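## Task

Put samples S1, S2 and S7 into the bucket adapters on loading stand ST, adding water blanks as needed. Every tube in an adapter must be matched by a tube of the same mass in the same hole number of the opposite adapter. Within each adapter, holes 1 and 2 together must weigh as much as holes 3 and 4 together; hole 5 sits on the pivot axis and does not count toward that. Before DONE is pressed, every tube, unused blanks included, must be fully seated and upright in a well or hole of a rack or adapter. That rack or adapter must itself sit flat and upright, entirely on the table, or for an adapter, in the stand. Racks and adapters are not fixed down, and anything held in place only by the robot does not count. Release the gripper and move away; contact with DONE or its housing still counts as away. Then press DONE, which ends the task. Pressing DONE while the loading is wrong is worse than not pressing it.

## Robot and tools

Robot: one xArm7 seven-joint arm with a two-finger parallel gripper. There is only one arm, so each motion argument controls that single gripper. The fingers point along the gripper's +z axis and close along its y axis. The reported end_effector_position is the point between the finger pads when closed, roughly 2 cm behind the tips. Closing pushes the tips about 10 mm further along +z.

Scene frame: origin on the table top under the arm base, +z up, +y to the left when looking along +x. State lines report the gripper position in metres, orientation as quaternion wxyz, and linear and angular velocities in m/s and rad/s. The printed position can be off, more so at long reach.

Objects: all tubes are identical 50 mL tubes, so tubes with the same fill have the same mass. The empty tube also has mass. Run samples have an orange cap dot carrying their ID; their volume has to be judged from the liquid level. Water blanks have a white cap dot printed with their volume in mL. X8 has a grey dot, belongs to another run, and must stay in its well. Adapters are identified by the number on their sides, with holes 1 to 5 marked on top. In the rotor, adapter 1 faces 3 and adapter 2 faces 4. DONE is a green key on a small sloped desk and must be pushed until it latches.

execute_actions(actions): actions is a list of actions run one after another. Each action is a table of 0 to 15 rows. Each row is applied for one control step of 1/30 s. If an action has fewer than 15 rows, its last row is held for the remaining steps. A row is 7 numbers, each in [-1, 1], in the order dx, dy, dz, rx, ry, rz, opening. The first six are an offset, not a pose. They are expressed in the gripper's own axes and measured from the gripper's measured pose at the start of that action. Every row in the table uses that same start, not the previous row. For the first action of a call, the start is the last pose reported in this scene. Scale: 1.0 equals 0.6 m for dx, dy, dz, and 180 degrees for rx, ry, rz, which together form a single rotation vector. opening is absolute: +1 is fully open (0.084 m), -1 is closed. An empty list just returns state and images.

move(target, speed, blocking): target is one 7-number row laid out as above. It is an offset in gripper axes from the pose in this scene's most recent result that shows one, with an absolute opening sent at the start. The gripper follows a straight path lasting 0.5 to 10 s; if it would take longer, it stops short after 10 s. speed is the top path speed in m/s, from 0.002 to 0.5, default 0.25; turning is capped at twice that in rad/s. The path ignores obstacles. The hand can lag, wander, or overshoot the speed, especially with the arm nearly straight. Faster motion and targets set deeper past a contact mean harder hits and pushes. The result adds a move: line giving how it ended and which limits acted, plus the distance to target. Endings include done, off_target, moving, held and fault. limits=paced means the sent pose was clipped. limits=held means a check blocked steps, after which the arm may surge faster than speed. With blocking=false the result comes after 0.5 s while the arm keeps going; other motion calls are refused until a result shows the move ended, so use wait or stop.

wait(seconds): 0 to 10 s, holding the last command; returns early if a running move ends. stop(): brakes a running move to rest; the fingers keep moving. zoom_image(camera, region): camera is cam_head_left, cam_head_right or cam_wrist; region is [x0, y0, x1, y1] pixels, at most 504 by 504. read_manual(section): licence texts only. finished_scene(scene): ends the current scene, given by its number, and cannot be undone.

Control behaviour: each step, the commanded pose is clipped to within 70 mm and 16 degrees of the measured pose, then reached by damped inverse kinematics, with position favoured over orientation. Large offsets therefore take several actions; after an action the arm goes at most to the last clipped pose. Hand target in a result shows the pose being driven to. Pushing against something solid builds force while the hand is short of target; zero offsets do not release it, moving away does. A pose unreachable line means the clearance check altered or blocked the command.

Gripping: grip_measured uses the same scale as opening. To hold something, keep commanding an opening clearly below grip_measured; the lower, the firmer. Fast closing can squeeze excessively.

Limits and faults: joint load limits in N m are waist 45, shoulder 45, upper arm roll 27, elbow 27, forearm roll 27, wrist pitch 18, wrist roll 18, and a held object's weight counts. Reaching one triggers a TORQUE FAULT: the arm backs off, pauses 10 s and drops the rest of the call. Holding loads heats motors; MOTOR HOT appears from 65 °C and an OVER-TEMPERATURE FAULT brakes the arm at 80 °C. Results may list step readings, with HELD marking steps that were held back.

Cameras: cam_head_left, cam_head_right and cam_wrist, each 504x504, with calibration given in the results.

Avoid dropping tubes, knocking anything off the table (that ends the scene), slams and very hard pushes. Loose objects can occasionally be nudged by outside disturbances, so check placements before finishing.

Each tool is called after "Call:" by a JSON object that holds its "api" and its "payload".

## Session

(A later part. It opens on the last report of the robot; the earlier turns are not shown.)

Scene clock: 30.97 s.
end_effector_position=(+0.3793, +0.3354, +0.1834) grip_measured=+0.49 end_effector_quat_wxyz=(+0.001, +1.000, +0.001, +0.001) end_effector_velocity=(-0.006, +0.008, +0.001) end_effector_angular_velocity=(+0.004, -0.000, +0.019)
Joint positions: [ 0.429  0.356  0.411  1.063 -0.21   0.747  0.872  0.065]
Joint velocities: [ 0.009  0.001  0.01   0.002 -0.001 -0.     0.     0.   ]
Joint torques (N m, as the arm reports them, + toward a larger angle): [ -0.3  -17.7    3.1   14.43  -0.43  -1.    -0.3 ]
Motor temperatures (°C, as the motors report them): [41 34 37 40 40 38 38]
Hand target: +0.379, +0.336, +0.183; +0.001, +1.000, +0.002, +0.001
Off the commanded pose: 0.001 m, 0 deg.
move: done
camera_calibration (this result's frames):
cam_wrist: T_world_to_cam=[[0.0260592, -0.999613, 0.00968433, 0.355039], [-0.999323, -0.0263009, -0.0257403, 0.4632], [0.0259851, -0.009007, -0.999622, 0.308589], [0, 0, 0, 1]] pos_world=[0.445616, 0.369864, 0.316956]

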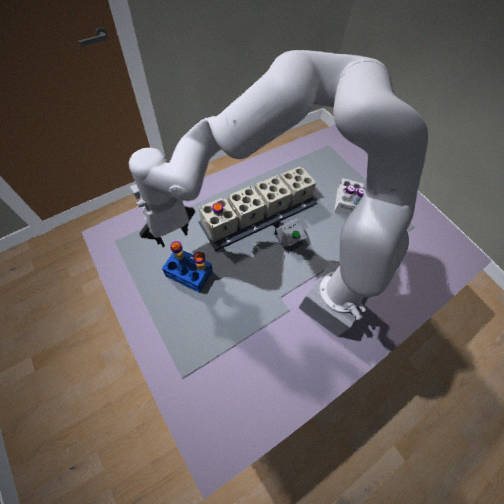

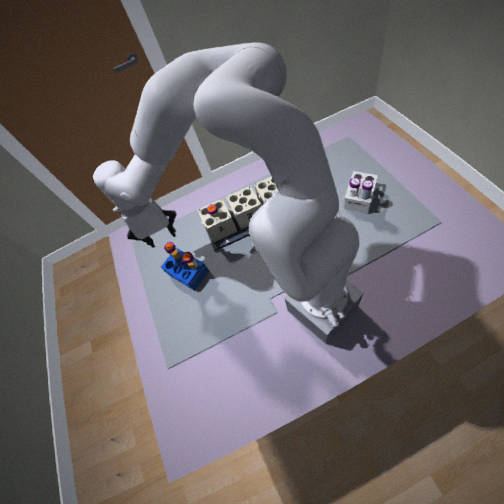

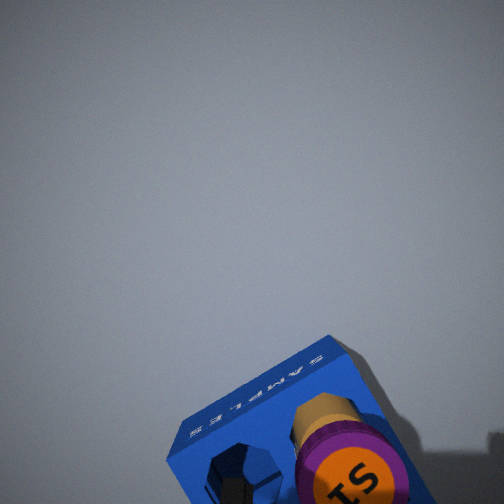

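Call:
{"api": "move", "payload": {"target": [-0.001,-0.002,0.101,0,0,0,0.5], "speed": 0.08}}

Call:
{"api": "move", "payload": {"target": [0,0,0,0,0,0,-0.5]}}

Call:
{"api": "move", "payload": {"target": [0,0,-0.23,0,0,0,-0.5], "speed": 0.12}}

Call:
{"api": "move", "payload": {"target": [0.069,0.845,0,0,0,0,-0.5]}}

Call:
{"api": "move", "payload": {"target": [0,0,0.072,0,0,0,-0.5], "speed": 0.08}}

Scene clock: 35.40 s.
end_effector_position=(+0.3793, +0.3367, +0.1233) grip_measured=+0.49 end_effector_quat_wxyz=(+0.001, +1.000, +0.001, +0.001) end_effector_velocity=(-0.003, -0.002, -0.003) end_effector_angular_velocity=(-0.005, +0.007, -0.002)
Joint positions: [ 0.467  0.49   0.361  1.054 -0.299  0.612  0.935  0.065]
Joint velocities: [ 0.001  0.002 -0.002 -0.005  0.001  0.     0.001  0.   ]
Joint torques (N m, as the arm reports them, + toward a larger angle): [ -0.22 -19.04   3.99  13.15  -0.33  -0.96  -0.34]
Motor temperatures (°C, as the motors report them): [41 34 37 40 40 38 38]
Hand target: +0.379, +0.336, +0.123; +0.001, +1.000, +0.001, +0.001
Off the commanded pose: 0.001 m, 0 deg.
move: done
camera_calibration (this result's frames):
cam_wrist: T_world_to_cam=[[0.0258369, -0.999623, 0.00927327, 0.357101], [-0.999299, -0.0260777, -0.0268552, 0.461776], [0.0270869, -0.00857291, -0.999596, 0.247921], [0, 0, 0, 1]] pos_world=[0.445511, 0.371134, 0.25691]

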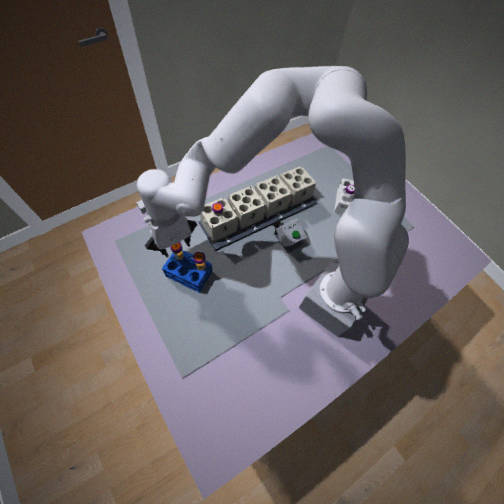

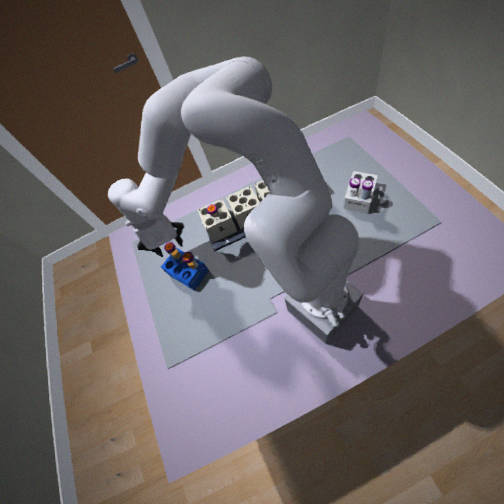

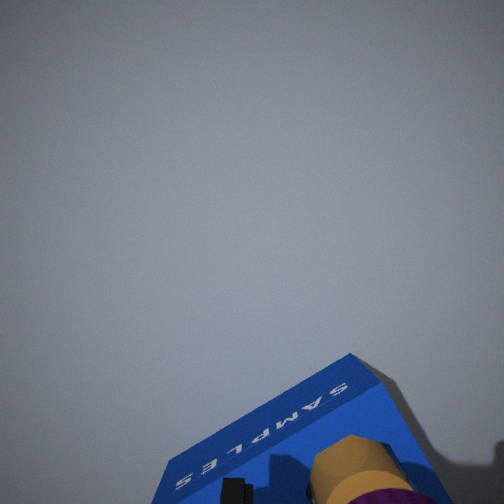

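Scene clock: 35.90 s.
end_effector_position=(+0.3794, +0.3368, +0.1234) grip_measured=-0.26 end_effector_quat_wxyz=(+0.001, +1.000, +0.001, +0.001) end_effector_velocity=(-0.000, +0.000, -0.000) end_effector_angular_velocity=(+0.001, +0.000, +0.002)
Joint positions: [ 0.467  0.49   0.361  1.054 -0.299  0.612  0.935  0.033]
Joint velocities: [ 0.001  0.    -0.    -0.     0.001 -0.001 -0.001  0.   ]
Joint torques (N m, as the arm reports them, + toward a larger angle): [ -0.23 -18.69   4.06  12.93  -0.31  -1.05  -0.27]
Motor temperatures (°C, as the motors report them): [41 34 37 40 40 38 38]
Hand target: +0.379, +0.337, +0.123; +0.001, +1.000, +0.001, +0.001
Off the commanded pose: 0.000 m, 0 deg.
move: done
camera_calibration (this result's frames):
cam_wrist: T_world_to_cam=[[0.0257901, -0.999626, 0.0091455, 0.357169], [-0.999294, -0.0260295, -0.0271003, 0.461892], [0.0273282, -0.00844012, -0.999591, 0.247893], [0, 0, 0, 1]] pos_world=[0.44558, 0.371151, 0.257042]

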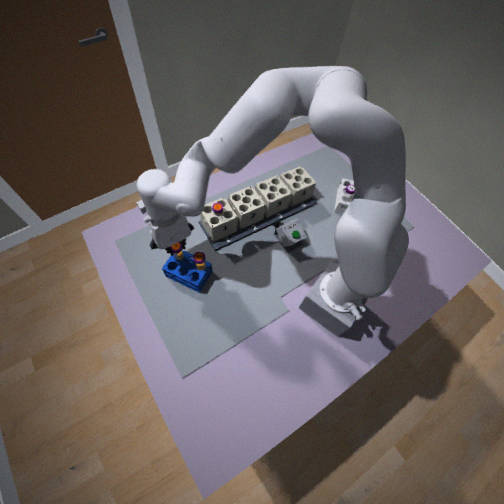

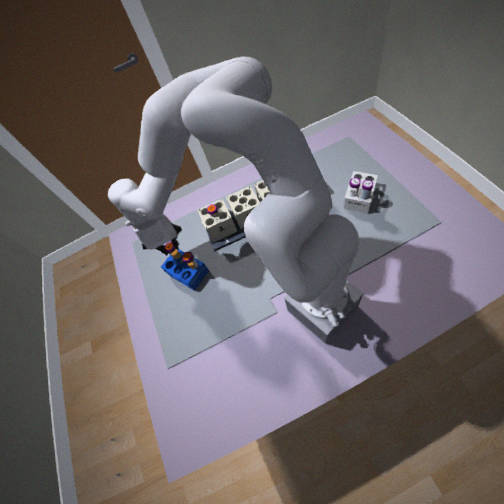

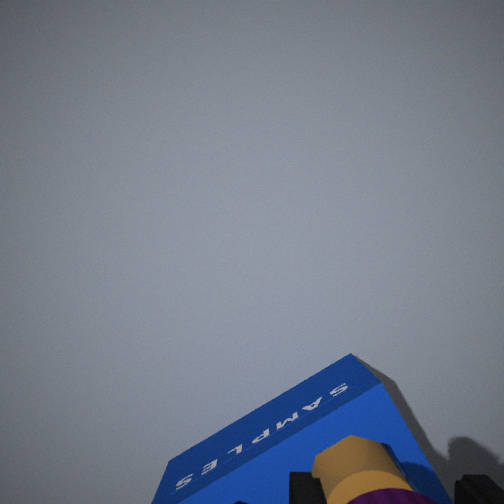

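Scene clock: 37.47 s.
end_effector_position=(+0.3782, +0.3367, +0.2608) grip_measured=-0.26 end_effector_quat_wxyz=(+0.001, +1.000, +0.001, +0.000) end_effector_velocity=(+0.002, +0.004, +0.005) end_effector_angular_velocity=(+0.009, -0.009, +0.004)
Joint positions: [ 0.405  0.219  0.445  1.133 -0.119  0.938  0.811  0.033]
Joint velocities: [ 0.002 -0.004  0.002  0.009  0.002 -0.001 -0.002 -0.   ]
Joint torques (N m, as the arm reports them, + toward a larger angle): [ -0.35 -16.57   2.19  15.97  -0.33  -1.07  -0.31]
Motor temperatures (°C, as the motors report them): [41 34 37 40 40 38 38]
Hand target: +0.378, +0.337, +0.261; +0.001, +1.000, +0.001, +0.001
Off the commanded pose: 0.001 m, 0 deg.
move: done
camera_calibration (this result's frames):
cam_wrist: T_world_to_cam=[[0.026302, -0.99961, 0.00935101, 0.355617], [-0.999321, -0.0265336, -0.0255743, 0.464241], [0.0258125, -0.008672, -0.999629, 0.385934], [0, 0, 0, 1]] pos_world=[0.444611, 0.371143, 0.394338]

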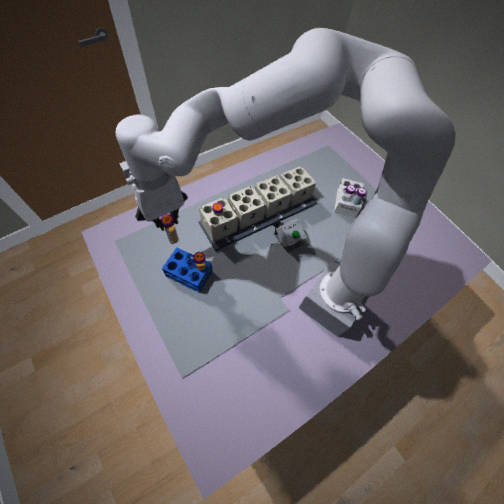

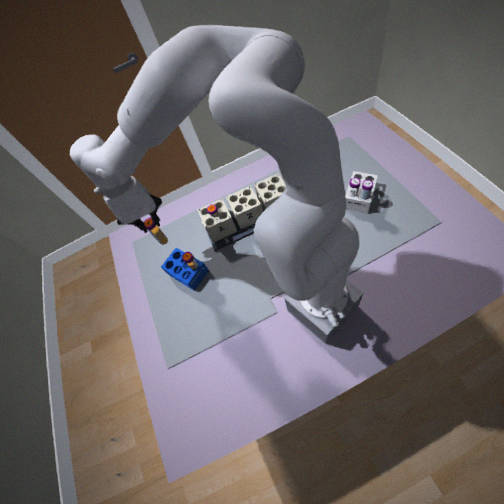

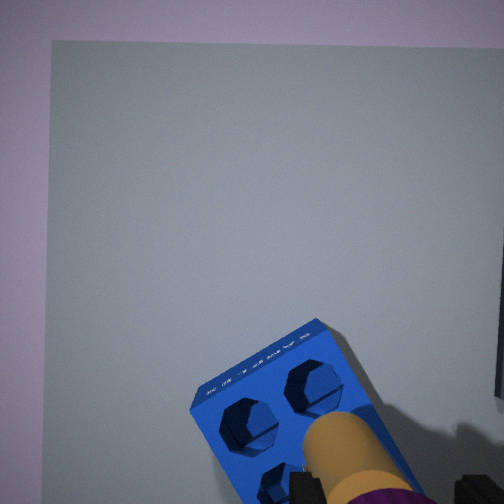

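Scene clock: 40.00 s.
end_effector_position=(+0.4207, -0.1686, +0.2614) grip_measured=-0.26 end_effector_quat_wxyz=(-0.001, +1.000, +0.002, +0.001) end_effector_velocity=(-0.002, -0.008, +0.001) end_effector_angular_velocity=(+0.000, -0.002, -0.019)
Joint positions: [-0.163  0.033 -0.121  0.922  0.009  0.888 -0.392  0.033]
Joint velocities: [-0.01   0.001 -0.008  0.002  0.002 -0.    -0.001  0.   ]
Joint torques (N m, as the arm reports them, + toward a larger angle): [ -0.24 -14.24  -0.29  15.79  -0.41  -1.04  -0.28]
Motor temperatures (°C, as the motors report them): [41 34 37 40 40 38 38]
Hand target: +0.421, -0.169, +0.261; -0.001, +1.000, +0.001, +0.001
Off the commanded pose: 0.002 m, 0 deg.
move: done
camera_calibration (this result's frames):
cam_wrist: T_world_to_cam=[[0.0277333, -0.999602, 0.0052269, -0.150085], [-0.999254, -0.0278634, -0.0267232, 0.49329], [0.0268582, -0.00448188, -0.999629, 0.381321], [0, 0, 0, 1]] pos_world=[0.486843, -0.134571, 0.395146]

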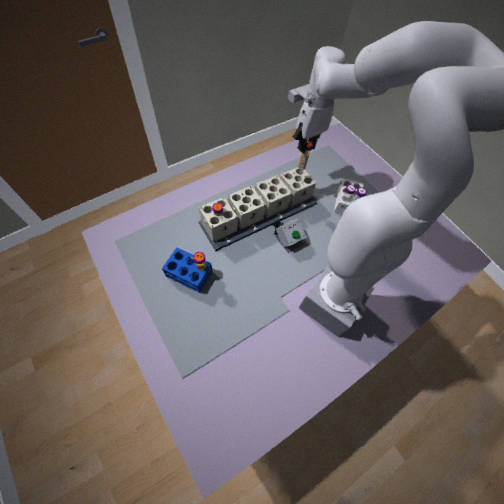

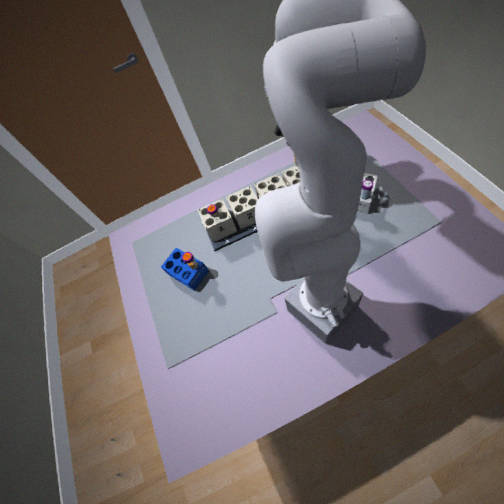

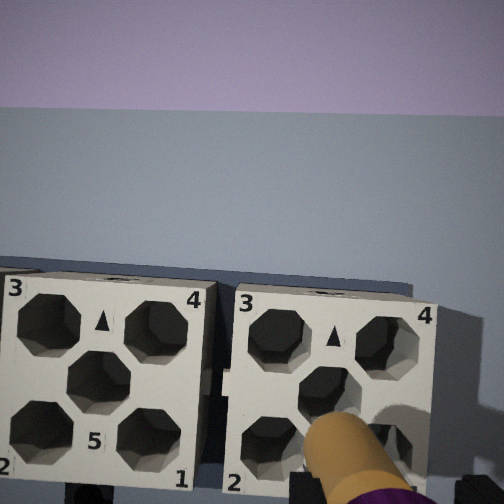

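Scene clock: 40.87 s.
end_effector_position=(+0.4212, -0.1688, +0.2187) grip_measured=-0.26 end_effector_quat_wxyz=(-0.001, +1.000, +0.002, +0.001) end_effector_velocity=(+0.003, -0.001, +0.002) end_effector_angular_velocity=(-0.002, -0.009, -0.002)
Joint positions: [-0.165  0.109 -0.12   0.875  0.023  0.765 -0.402  0.033]
Joint velocities: [ 0.001 -0.002 -0.001  0.003  0.002 -0.004  0.    -0.   ]
Joint torques (N m, as the arm reports them, + toward a larger angle): [ -0.25 -15.    -0.86  14.87  -0.33  -1.07  -0.21]
Motor temperatures (°C, as the motors report them): [41 34 37 40 40 38 38]
Hand target: +0.421, -0.169, +0.218; -0.001, +1.000, +0.002, +0.001
Off the commanded pose: 0.001 m, 0 deg.
move: done
camera_calibration (this result's frames):
cam_wrist: T_world_to_cam=[[0.0275085, -0.999605, 0.00568128, -0.15008], [-0.999233, -0.0276559, -0.0277261, 0.492893], [0.0278723, -0.00491421, -0.999599, 0.338075], [0, 0, 0, 1]] pos_world=[0.48722, -0.134728, 0.352458]

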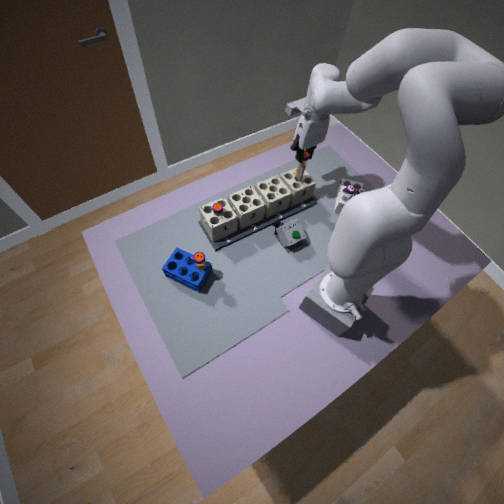

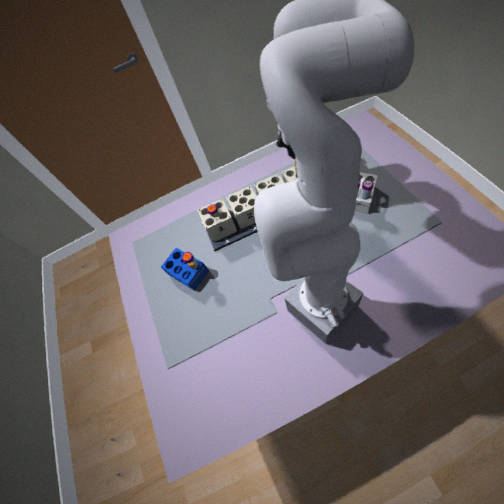

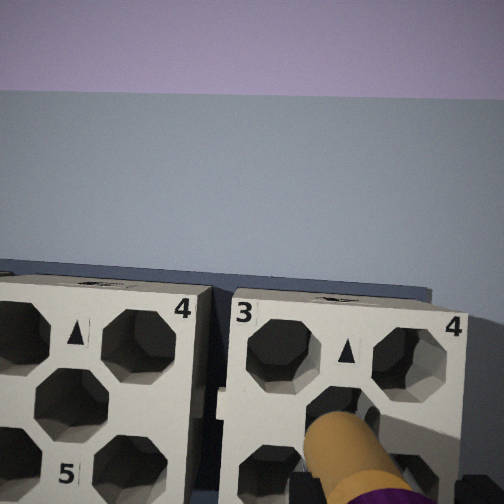

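Call:
{"api": "move", "payload": {"target": [0.008,0.0075,0.005,0,0,0,-0.5], "speed": 0.02}}

Call:
{"api": "move", "payload": {"target": [0,0,0.143,0,0,0,-0.5], "speed": 0.035}}

Call:
{"api": "move", "payload": {"target": [0,0,0,0,0,0,0.5]}}

Call:
{"api": "move", "payload": {"target": [0,0,-0.09,0,0,0,0.5], "speed": 0.15}}

Call:
{"api": "move", "payload": {"target": [-0.31,0.235,0,0,0,-0.16,0.5]}}

Scene clock: 49.23 s.
end_effector_position=(+0.4260, -0.1732, +0.2157) grip_measured=-0.26 end_effector_quat_wxyz=(-0.001, +1.000, +0.002, +0.001) end_effector_velocity=(+0.001, +0.000, +0.001) end_effector_angular_velocity=(-0.001, -0.001, +0.002)
Joint positions: [-0.168  0.132 -0.122  0.895  0.027  0.762 -0.411  0.033]
Joint velocities: [-0.     0.     0.001  0.002 -0.001  0.    -0.001 -0.   ]
Joint torques (N m, as the arm reports them, + toward a larger angle): [ -0.54 -15.6   -1.02  14.95  -0.33  -1.02  -0.32]
Motor temperatures (°C, as the motors report them): [41 35 37 41 40 38 38]
Hand target: +0.426, -0.173, +0.216; -0.001, +1.000, +0.002, +0.002
Off the commanded pose: 0.000 m, 0 deg.
move: done
camera_calibration (this result's frames):
cam_wrist: T_world_to_cam=[[0.0274822, -0.999606, 0.00562392, -0.154634], [-0.999234, -0.0276278, -0.0277012, 0.497476], [0.0278457, -0.00485832, -0.9996, 0.334959], [0, 0, 0, 1]] pos_world=[0.492017, -0.139201, 0.349475]

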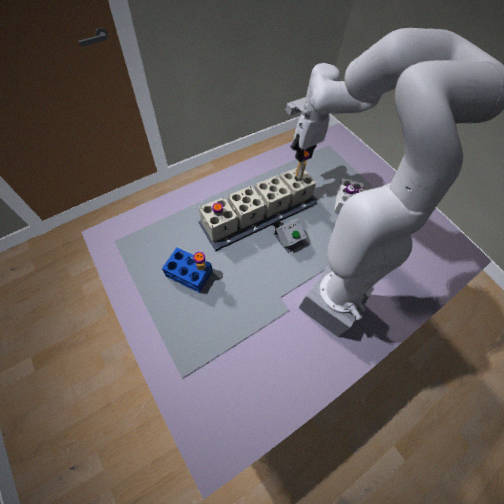

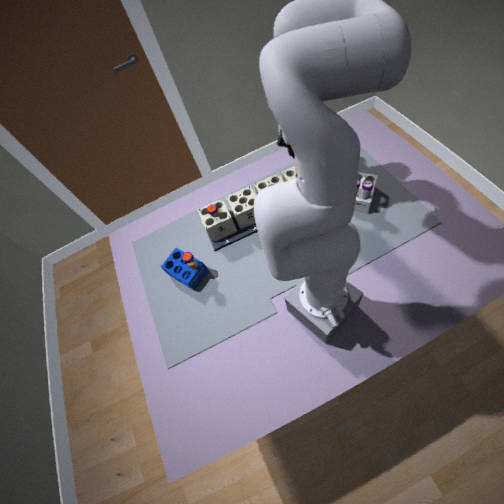

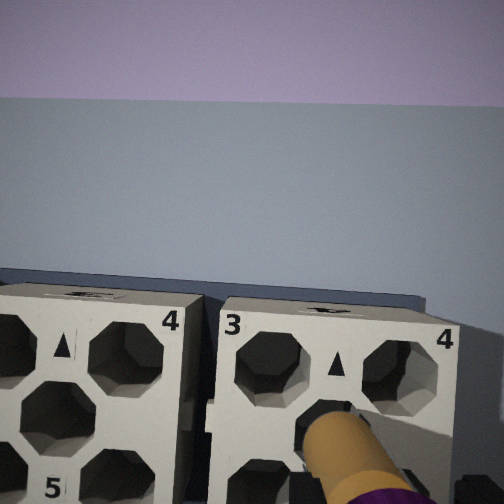

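Scene clock: 51.97 s.
end_effector_position=(+0.4265, -0.1734, +0.1300) grip_measured=-0.26 end_effector_quat_wxyz=(-0.001, +1.000, +0.002, +0.002) end_effector_velocity=(+0.001, -0.000, +0.001) end_effector_angular_velocity=(-0.001, -0.003, +0.001)
Joint positions: [-0.18   0.329 -0.105  0.857  0.072  0.528 -0.443  0.033]
Joint velocities: [ 0.     0.     0.     0.002 -0.    -0.002 -0.    -0.   ]
Joint torques (N m, as the arm reports them, + toward a larger angle): [ -0.61 -17.15  -1.9   13.34  -0.38  -1.18  -0.36]
Motor temperatures (°C, as the motors report them): [41 35 37 41 40 38 38]
Hand target: +0.426, -0.173, +0.130; -0.001, +1.000, +0.002, +0.001
Off the commanded pose: 0.000 m, 0 deg.
move: done
camera_calibration (this result's frames):
cam_wrist: T_world_to_cam=[[0.027214, -0.999613, 0.00579185, -0.154212], [-0.999233, -0.027366, -0.0280165, 0.495756], [0.0281642, -0.00502497, -0.999591, 0.249135], [0, 0, 0, 1]] pos_world=[0.492556, -0.139333, 0.263815]

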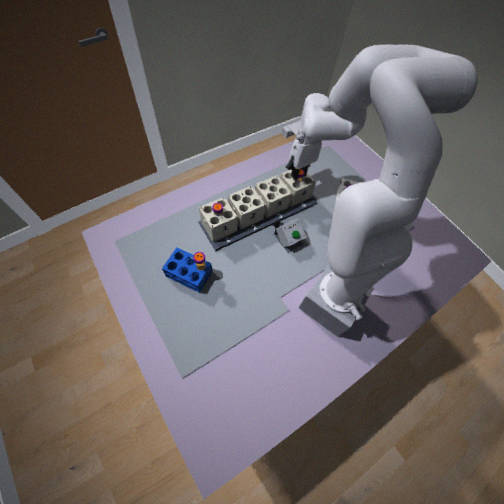

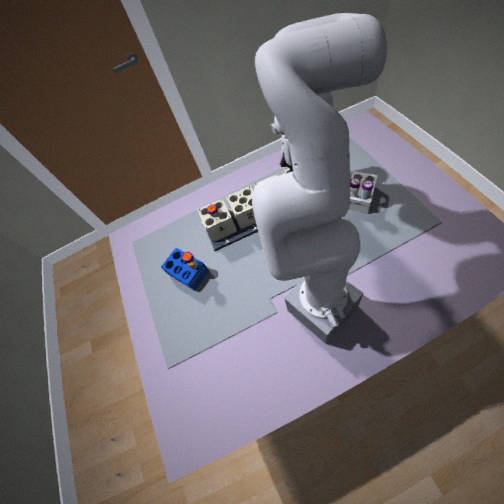

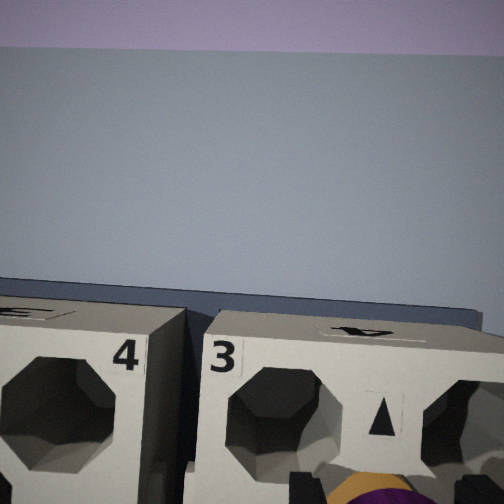

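Scene clock: 52.47 s.
end_effector_position=(+0.4266, -0.1734, +0.1300) grip_measured=+0.49 end_effector_quat_wxyz=(-0.001, +1.000, +0.002, +0.002) end_effector_velocity=(-0.001, +0.001, -0.000) end_effector_angular_velocity=(+0.001, +0.002, +0.002)
Joint positions: [-0.18   0.329 -0.105  0.857  0.072  0.528 -0.443  0.065]
Joint velocities: [ 0.001  0.     0.    -0.001  0.     0.002 -0.001  0.   ]
Joint torques (N m, as the arm reports them, + toward a larger angle): [ -0.39 -17.34  -1.57  12.91  -0.36  -1.04  -0.2 ]
Motor temperatures (°C, as the motors report them): [41 35 37 41 40 38 38]
Hand target: +0.427, -0.173, +0.130; -0.001, +1.000, +0.002, +0.002
Off the commanded pose: 0.000 m, 0 deg.
move: done
camera_calibration (this result's frames):
cam_wrist: T_world_to_cam=[[0.027198, -0.999613, 0.00584321, -0.154237], [-0.99923, -0.0273521, -0.0281286, 0.49581], [0.0282776, -0.00507367, -0.999587, 0.249114], [0, 0, 0, 1]] pos_world=[0.492579, -0.139352, 0.263859]

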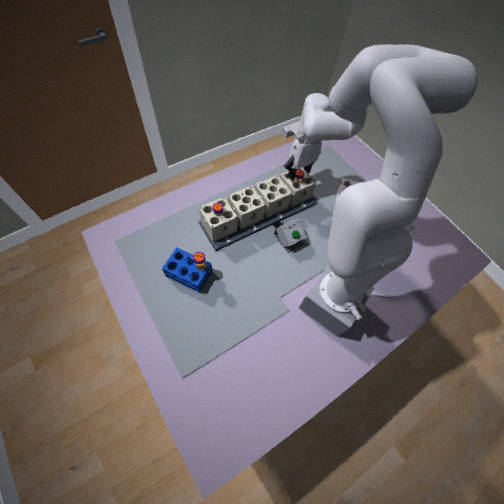

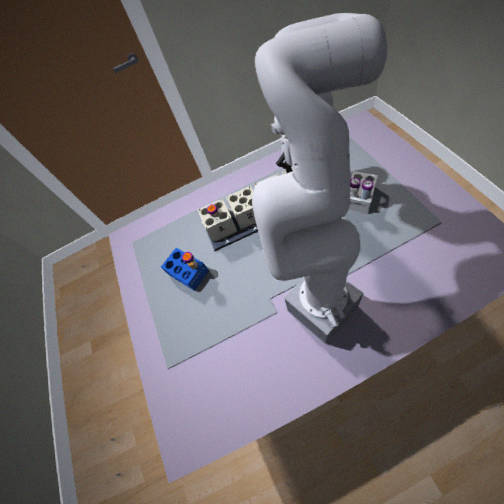

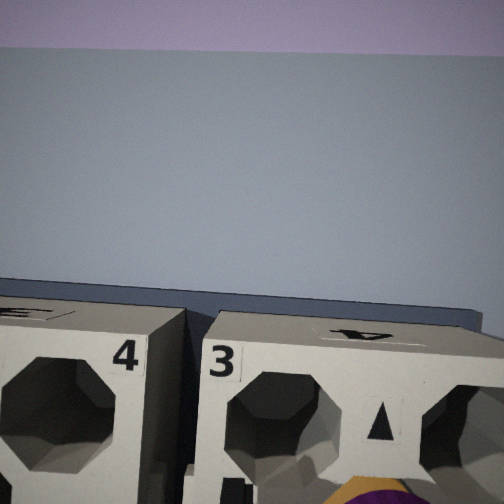

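Scene clock: 53.33 s.
end_effector_position=(+0.4259, -0.1732, +0.1836) grip_measured=+0.49 end_effector_quat_wxyz=(-0.001, +1.000, +0.002, +0.001) end_effector_velocity=(+0.003, -0.003, +0.004) end_effector_angular_velocity=(-0.004, -0.010, -0.003)
Joint positions: [-0.171  0.199 -0.118  0.872  0.041  0.673 -0.421  0.065]
Joint velocities: [-0.002 -0.004 -0.001  0.006 -0.    -0.001  0.001  0.   ]
Joint torques (N m, as the arm reports them, + toward a larger angle): [ -0.43 -15.82  -1.26  14.11  -0.44  -1.02  -0.35]
Motor temperatures (°C, as the motors report them): [41 35 37 41 40 38 38]
Hand target: +0.426, -0.173, +0.184; -0.001, +1.000, +0.002, +0.002
Off the commanded pose: 0.001 m, 0 deg.
move: done
camera_calibration (this result's frames):
cam_wrist: T_world_to_cam=[[0.0274405, -0.999609, 0.00540769, -0.154331], [-0.999253, -0.0275772, -0.0270796, 0.496477], [0.0272181, -0.00466058, -0.999619, 0.303179], [0, 0, 0, 1]] pos_world=[0.492089, -0.139166, 0.317342]

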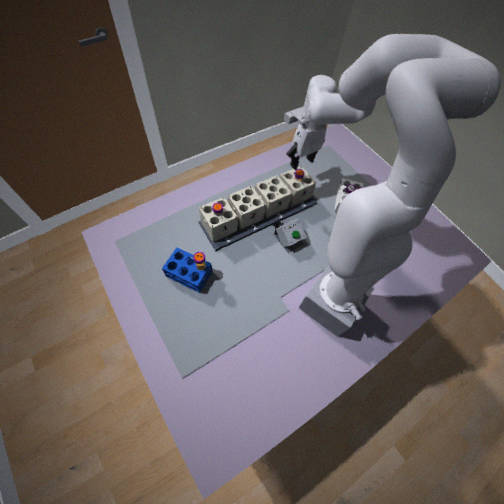

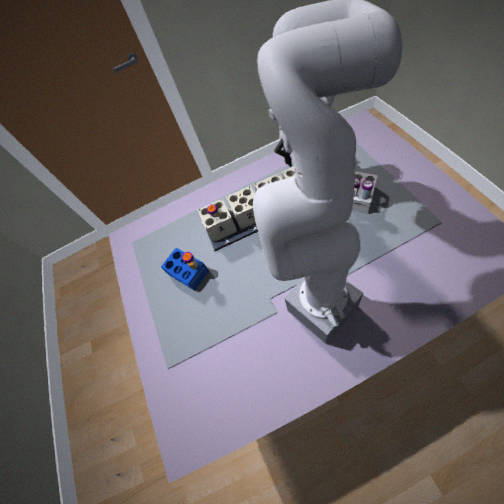

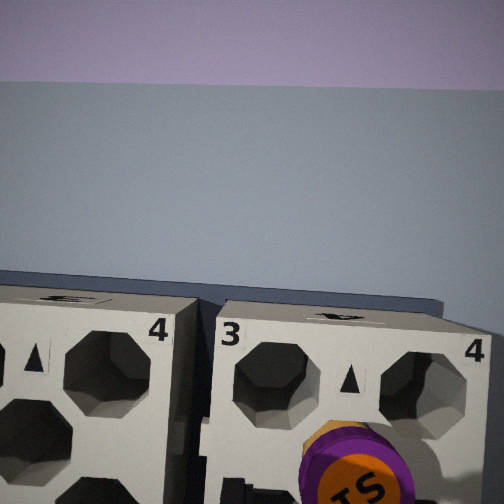

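Scene clock: 54.83 s.
end_effector_position=(+0.2412, -0.3140, +0.1827) grip_measured=+0.49 end_effector_quat_wxyz=(-0.001, +0.968, +0.251, +0.002) end_effector_velocity=(-0.003, -0.002, +0.000) end_effector_angular_velocity=(+0.001, -0.001, -0.008)
Joint positions: [-0.476  0.023 -0.342  0.638  0.021  0.616 -1.441  0.065]
Joint velocities: [-0.005 -0.    -0.005  0.     0.002  0.    -0.005 -0.   ]
Joint torques (N m, as the arm reports them, + toward a larger angle): [ -0.47 -11.71  -0.59  13.52  -0.41  -0.96  -0.33]
Motor temperatures (°C, as the motors report them): [41 35 37 41 40 38 38]
Hand target: +0.241, -0.314, +0.183; -0.001, +0.968, +0.250, +0.002
Off the commanded pose: 0.001 m, 0 deg.
move: done
camera_calibration (this result's frames):
cam_wrist: T_world_to_cam=[[0.506729, -0.862079, 0.00672075, -0.362721], [-0.86163, -0.506693, -0.0292501, 0.124698], [0.0286213, 0.00903109, -0.99955, 0.310633], [0, 0, 0, 1]] pos_world=[0.282354, -0.252316, 0.316579]

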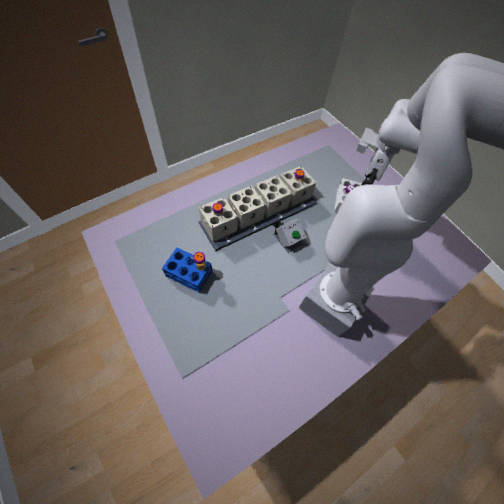

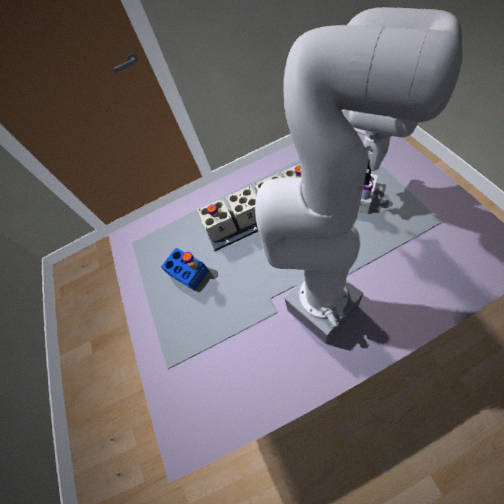

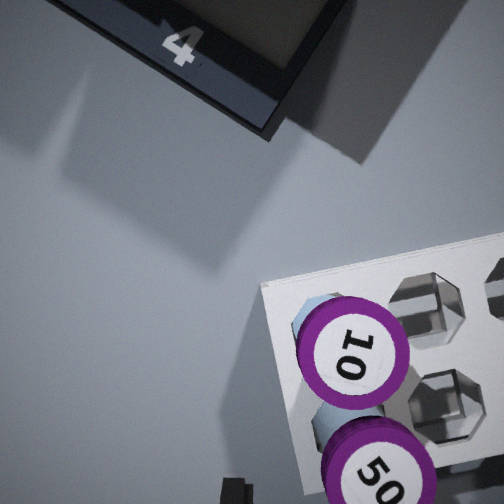

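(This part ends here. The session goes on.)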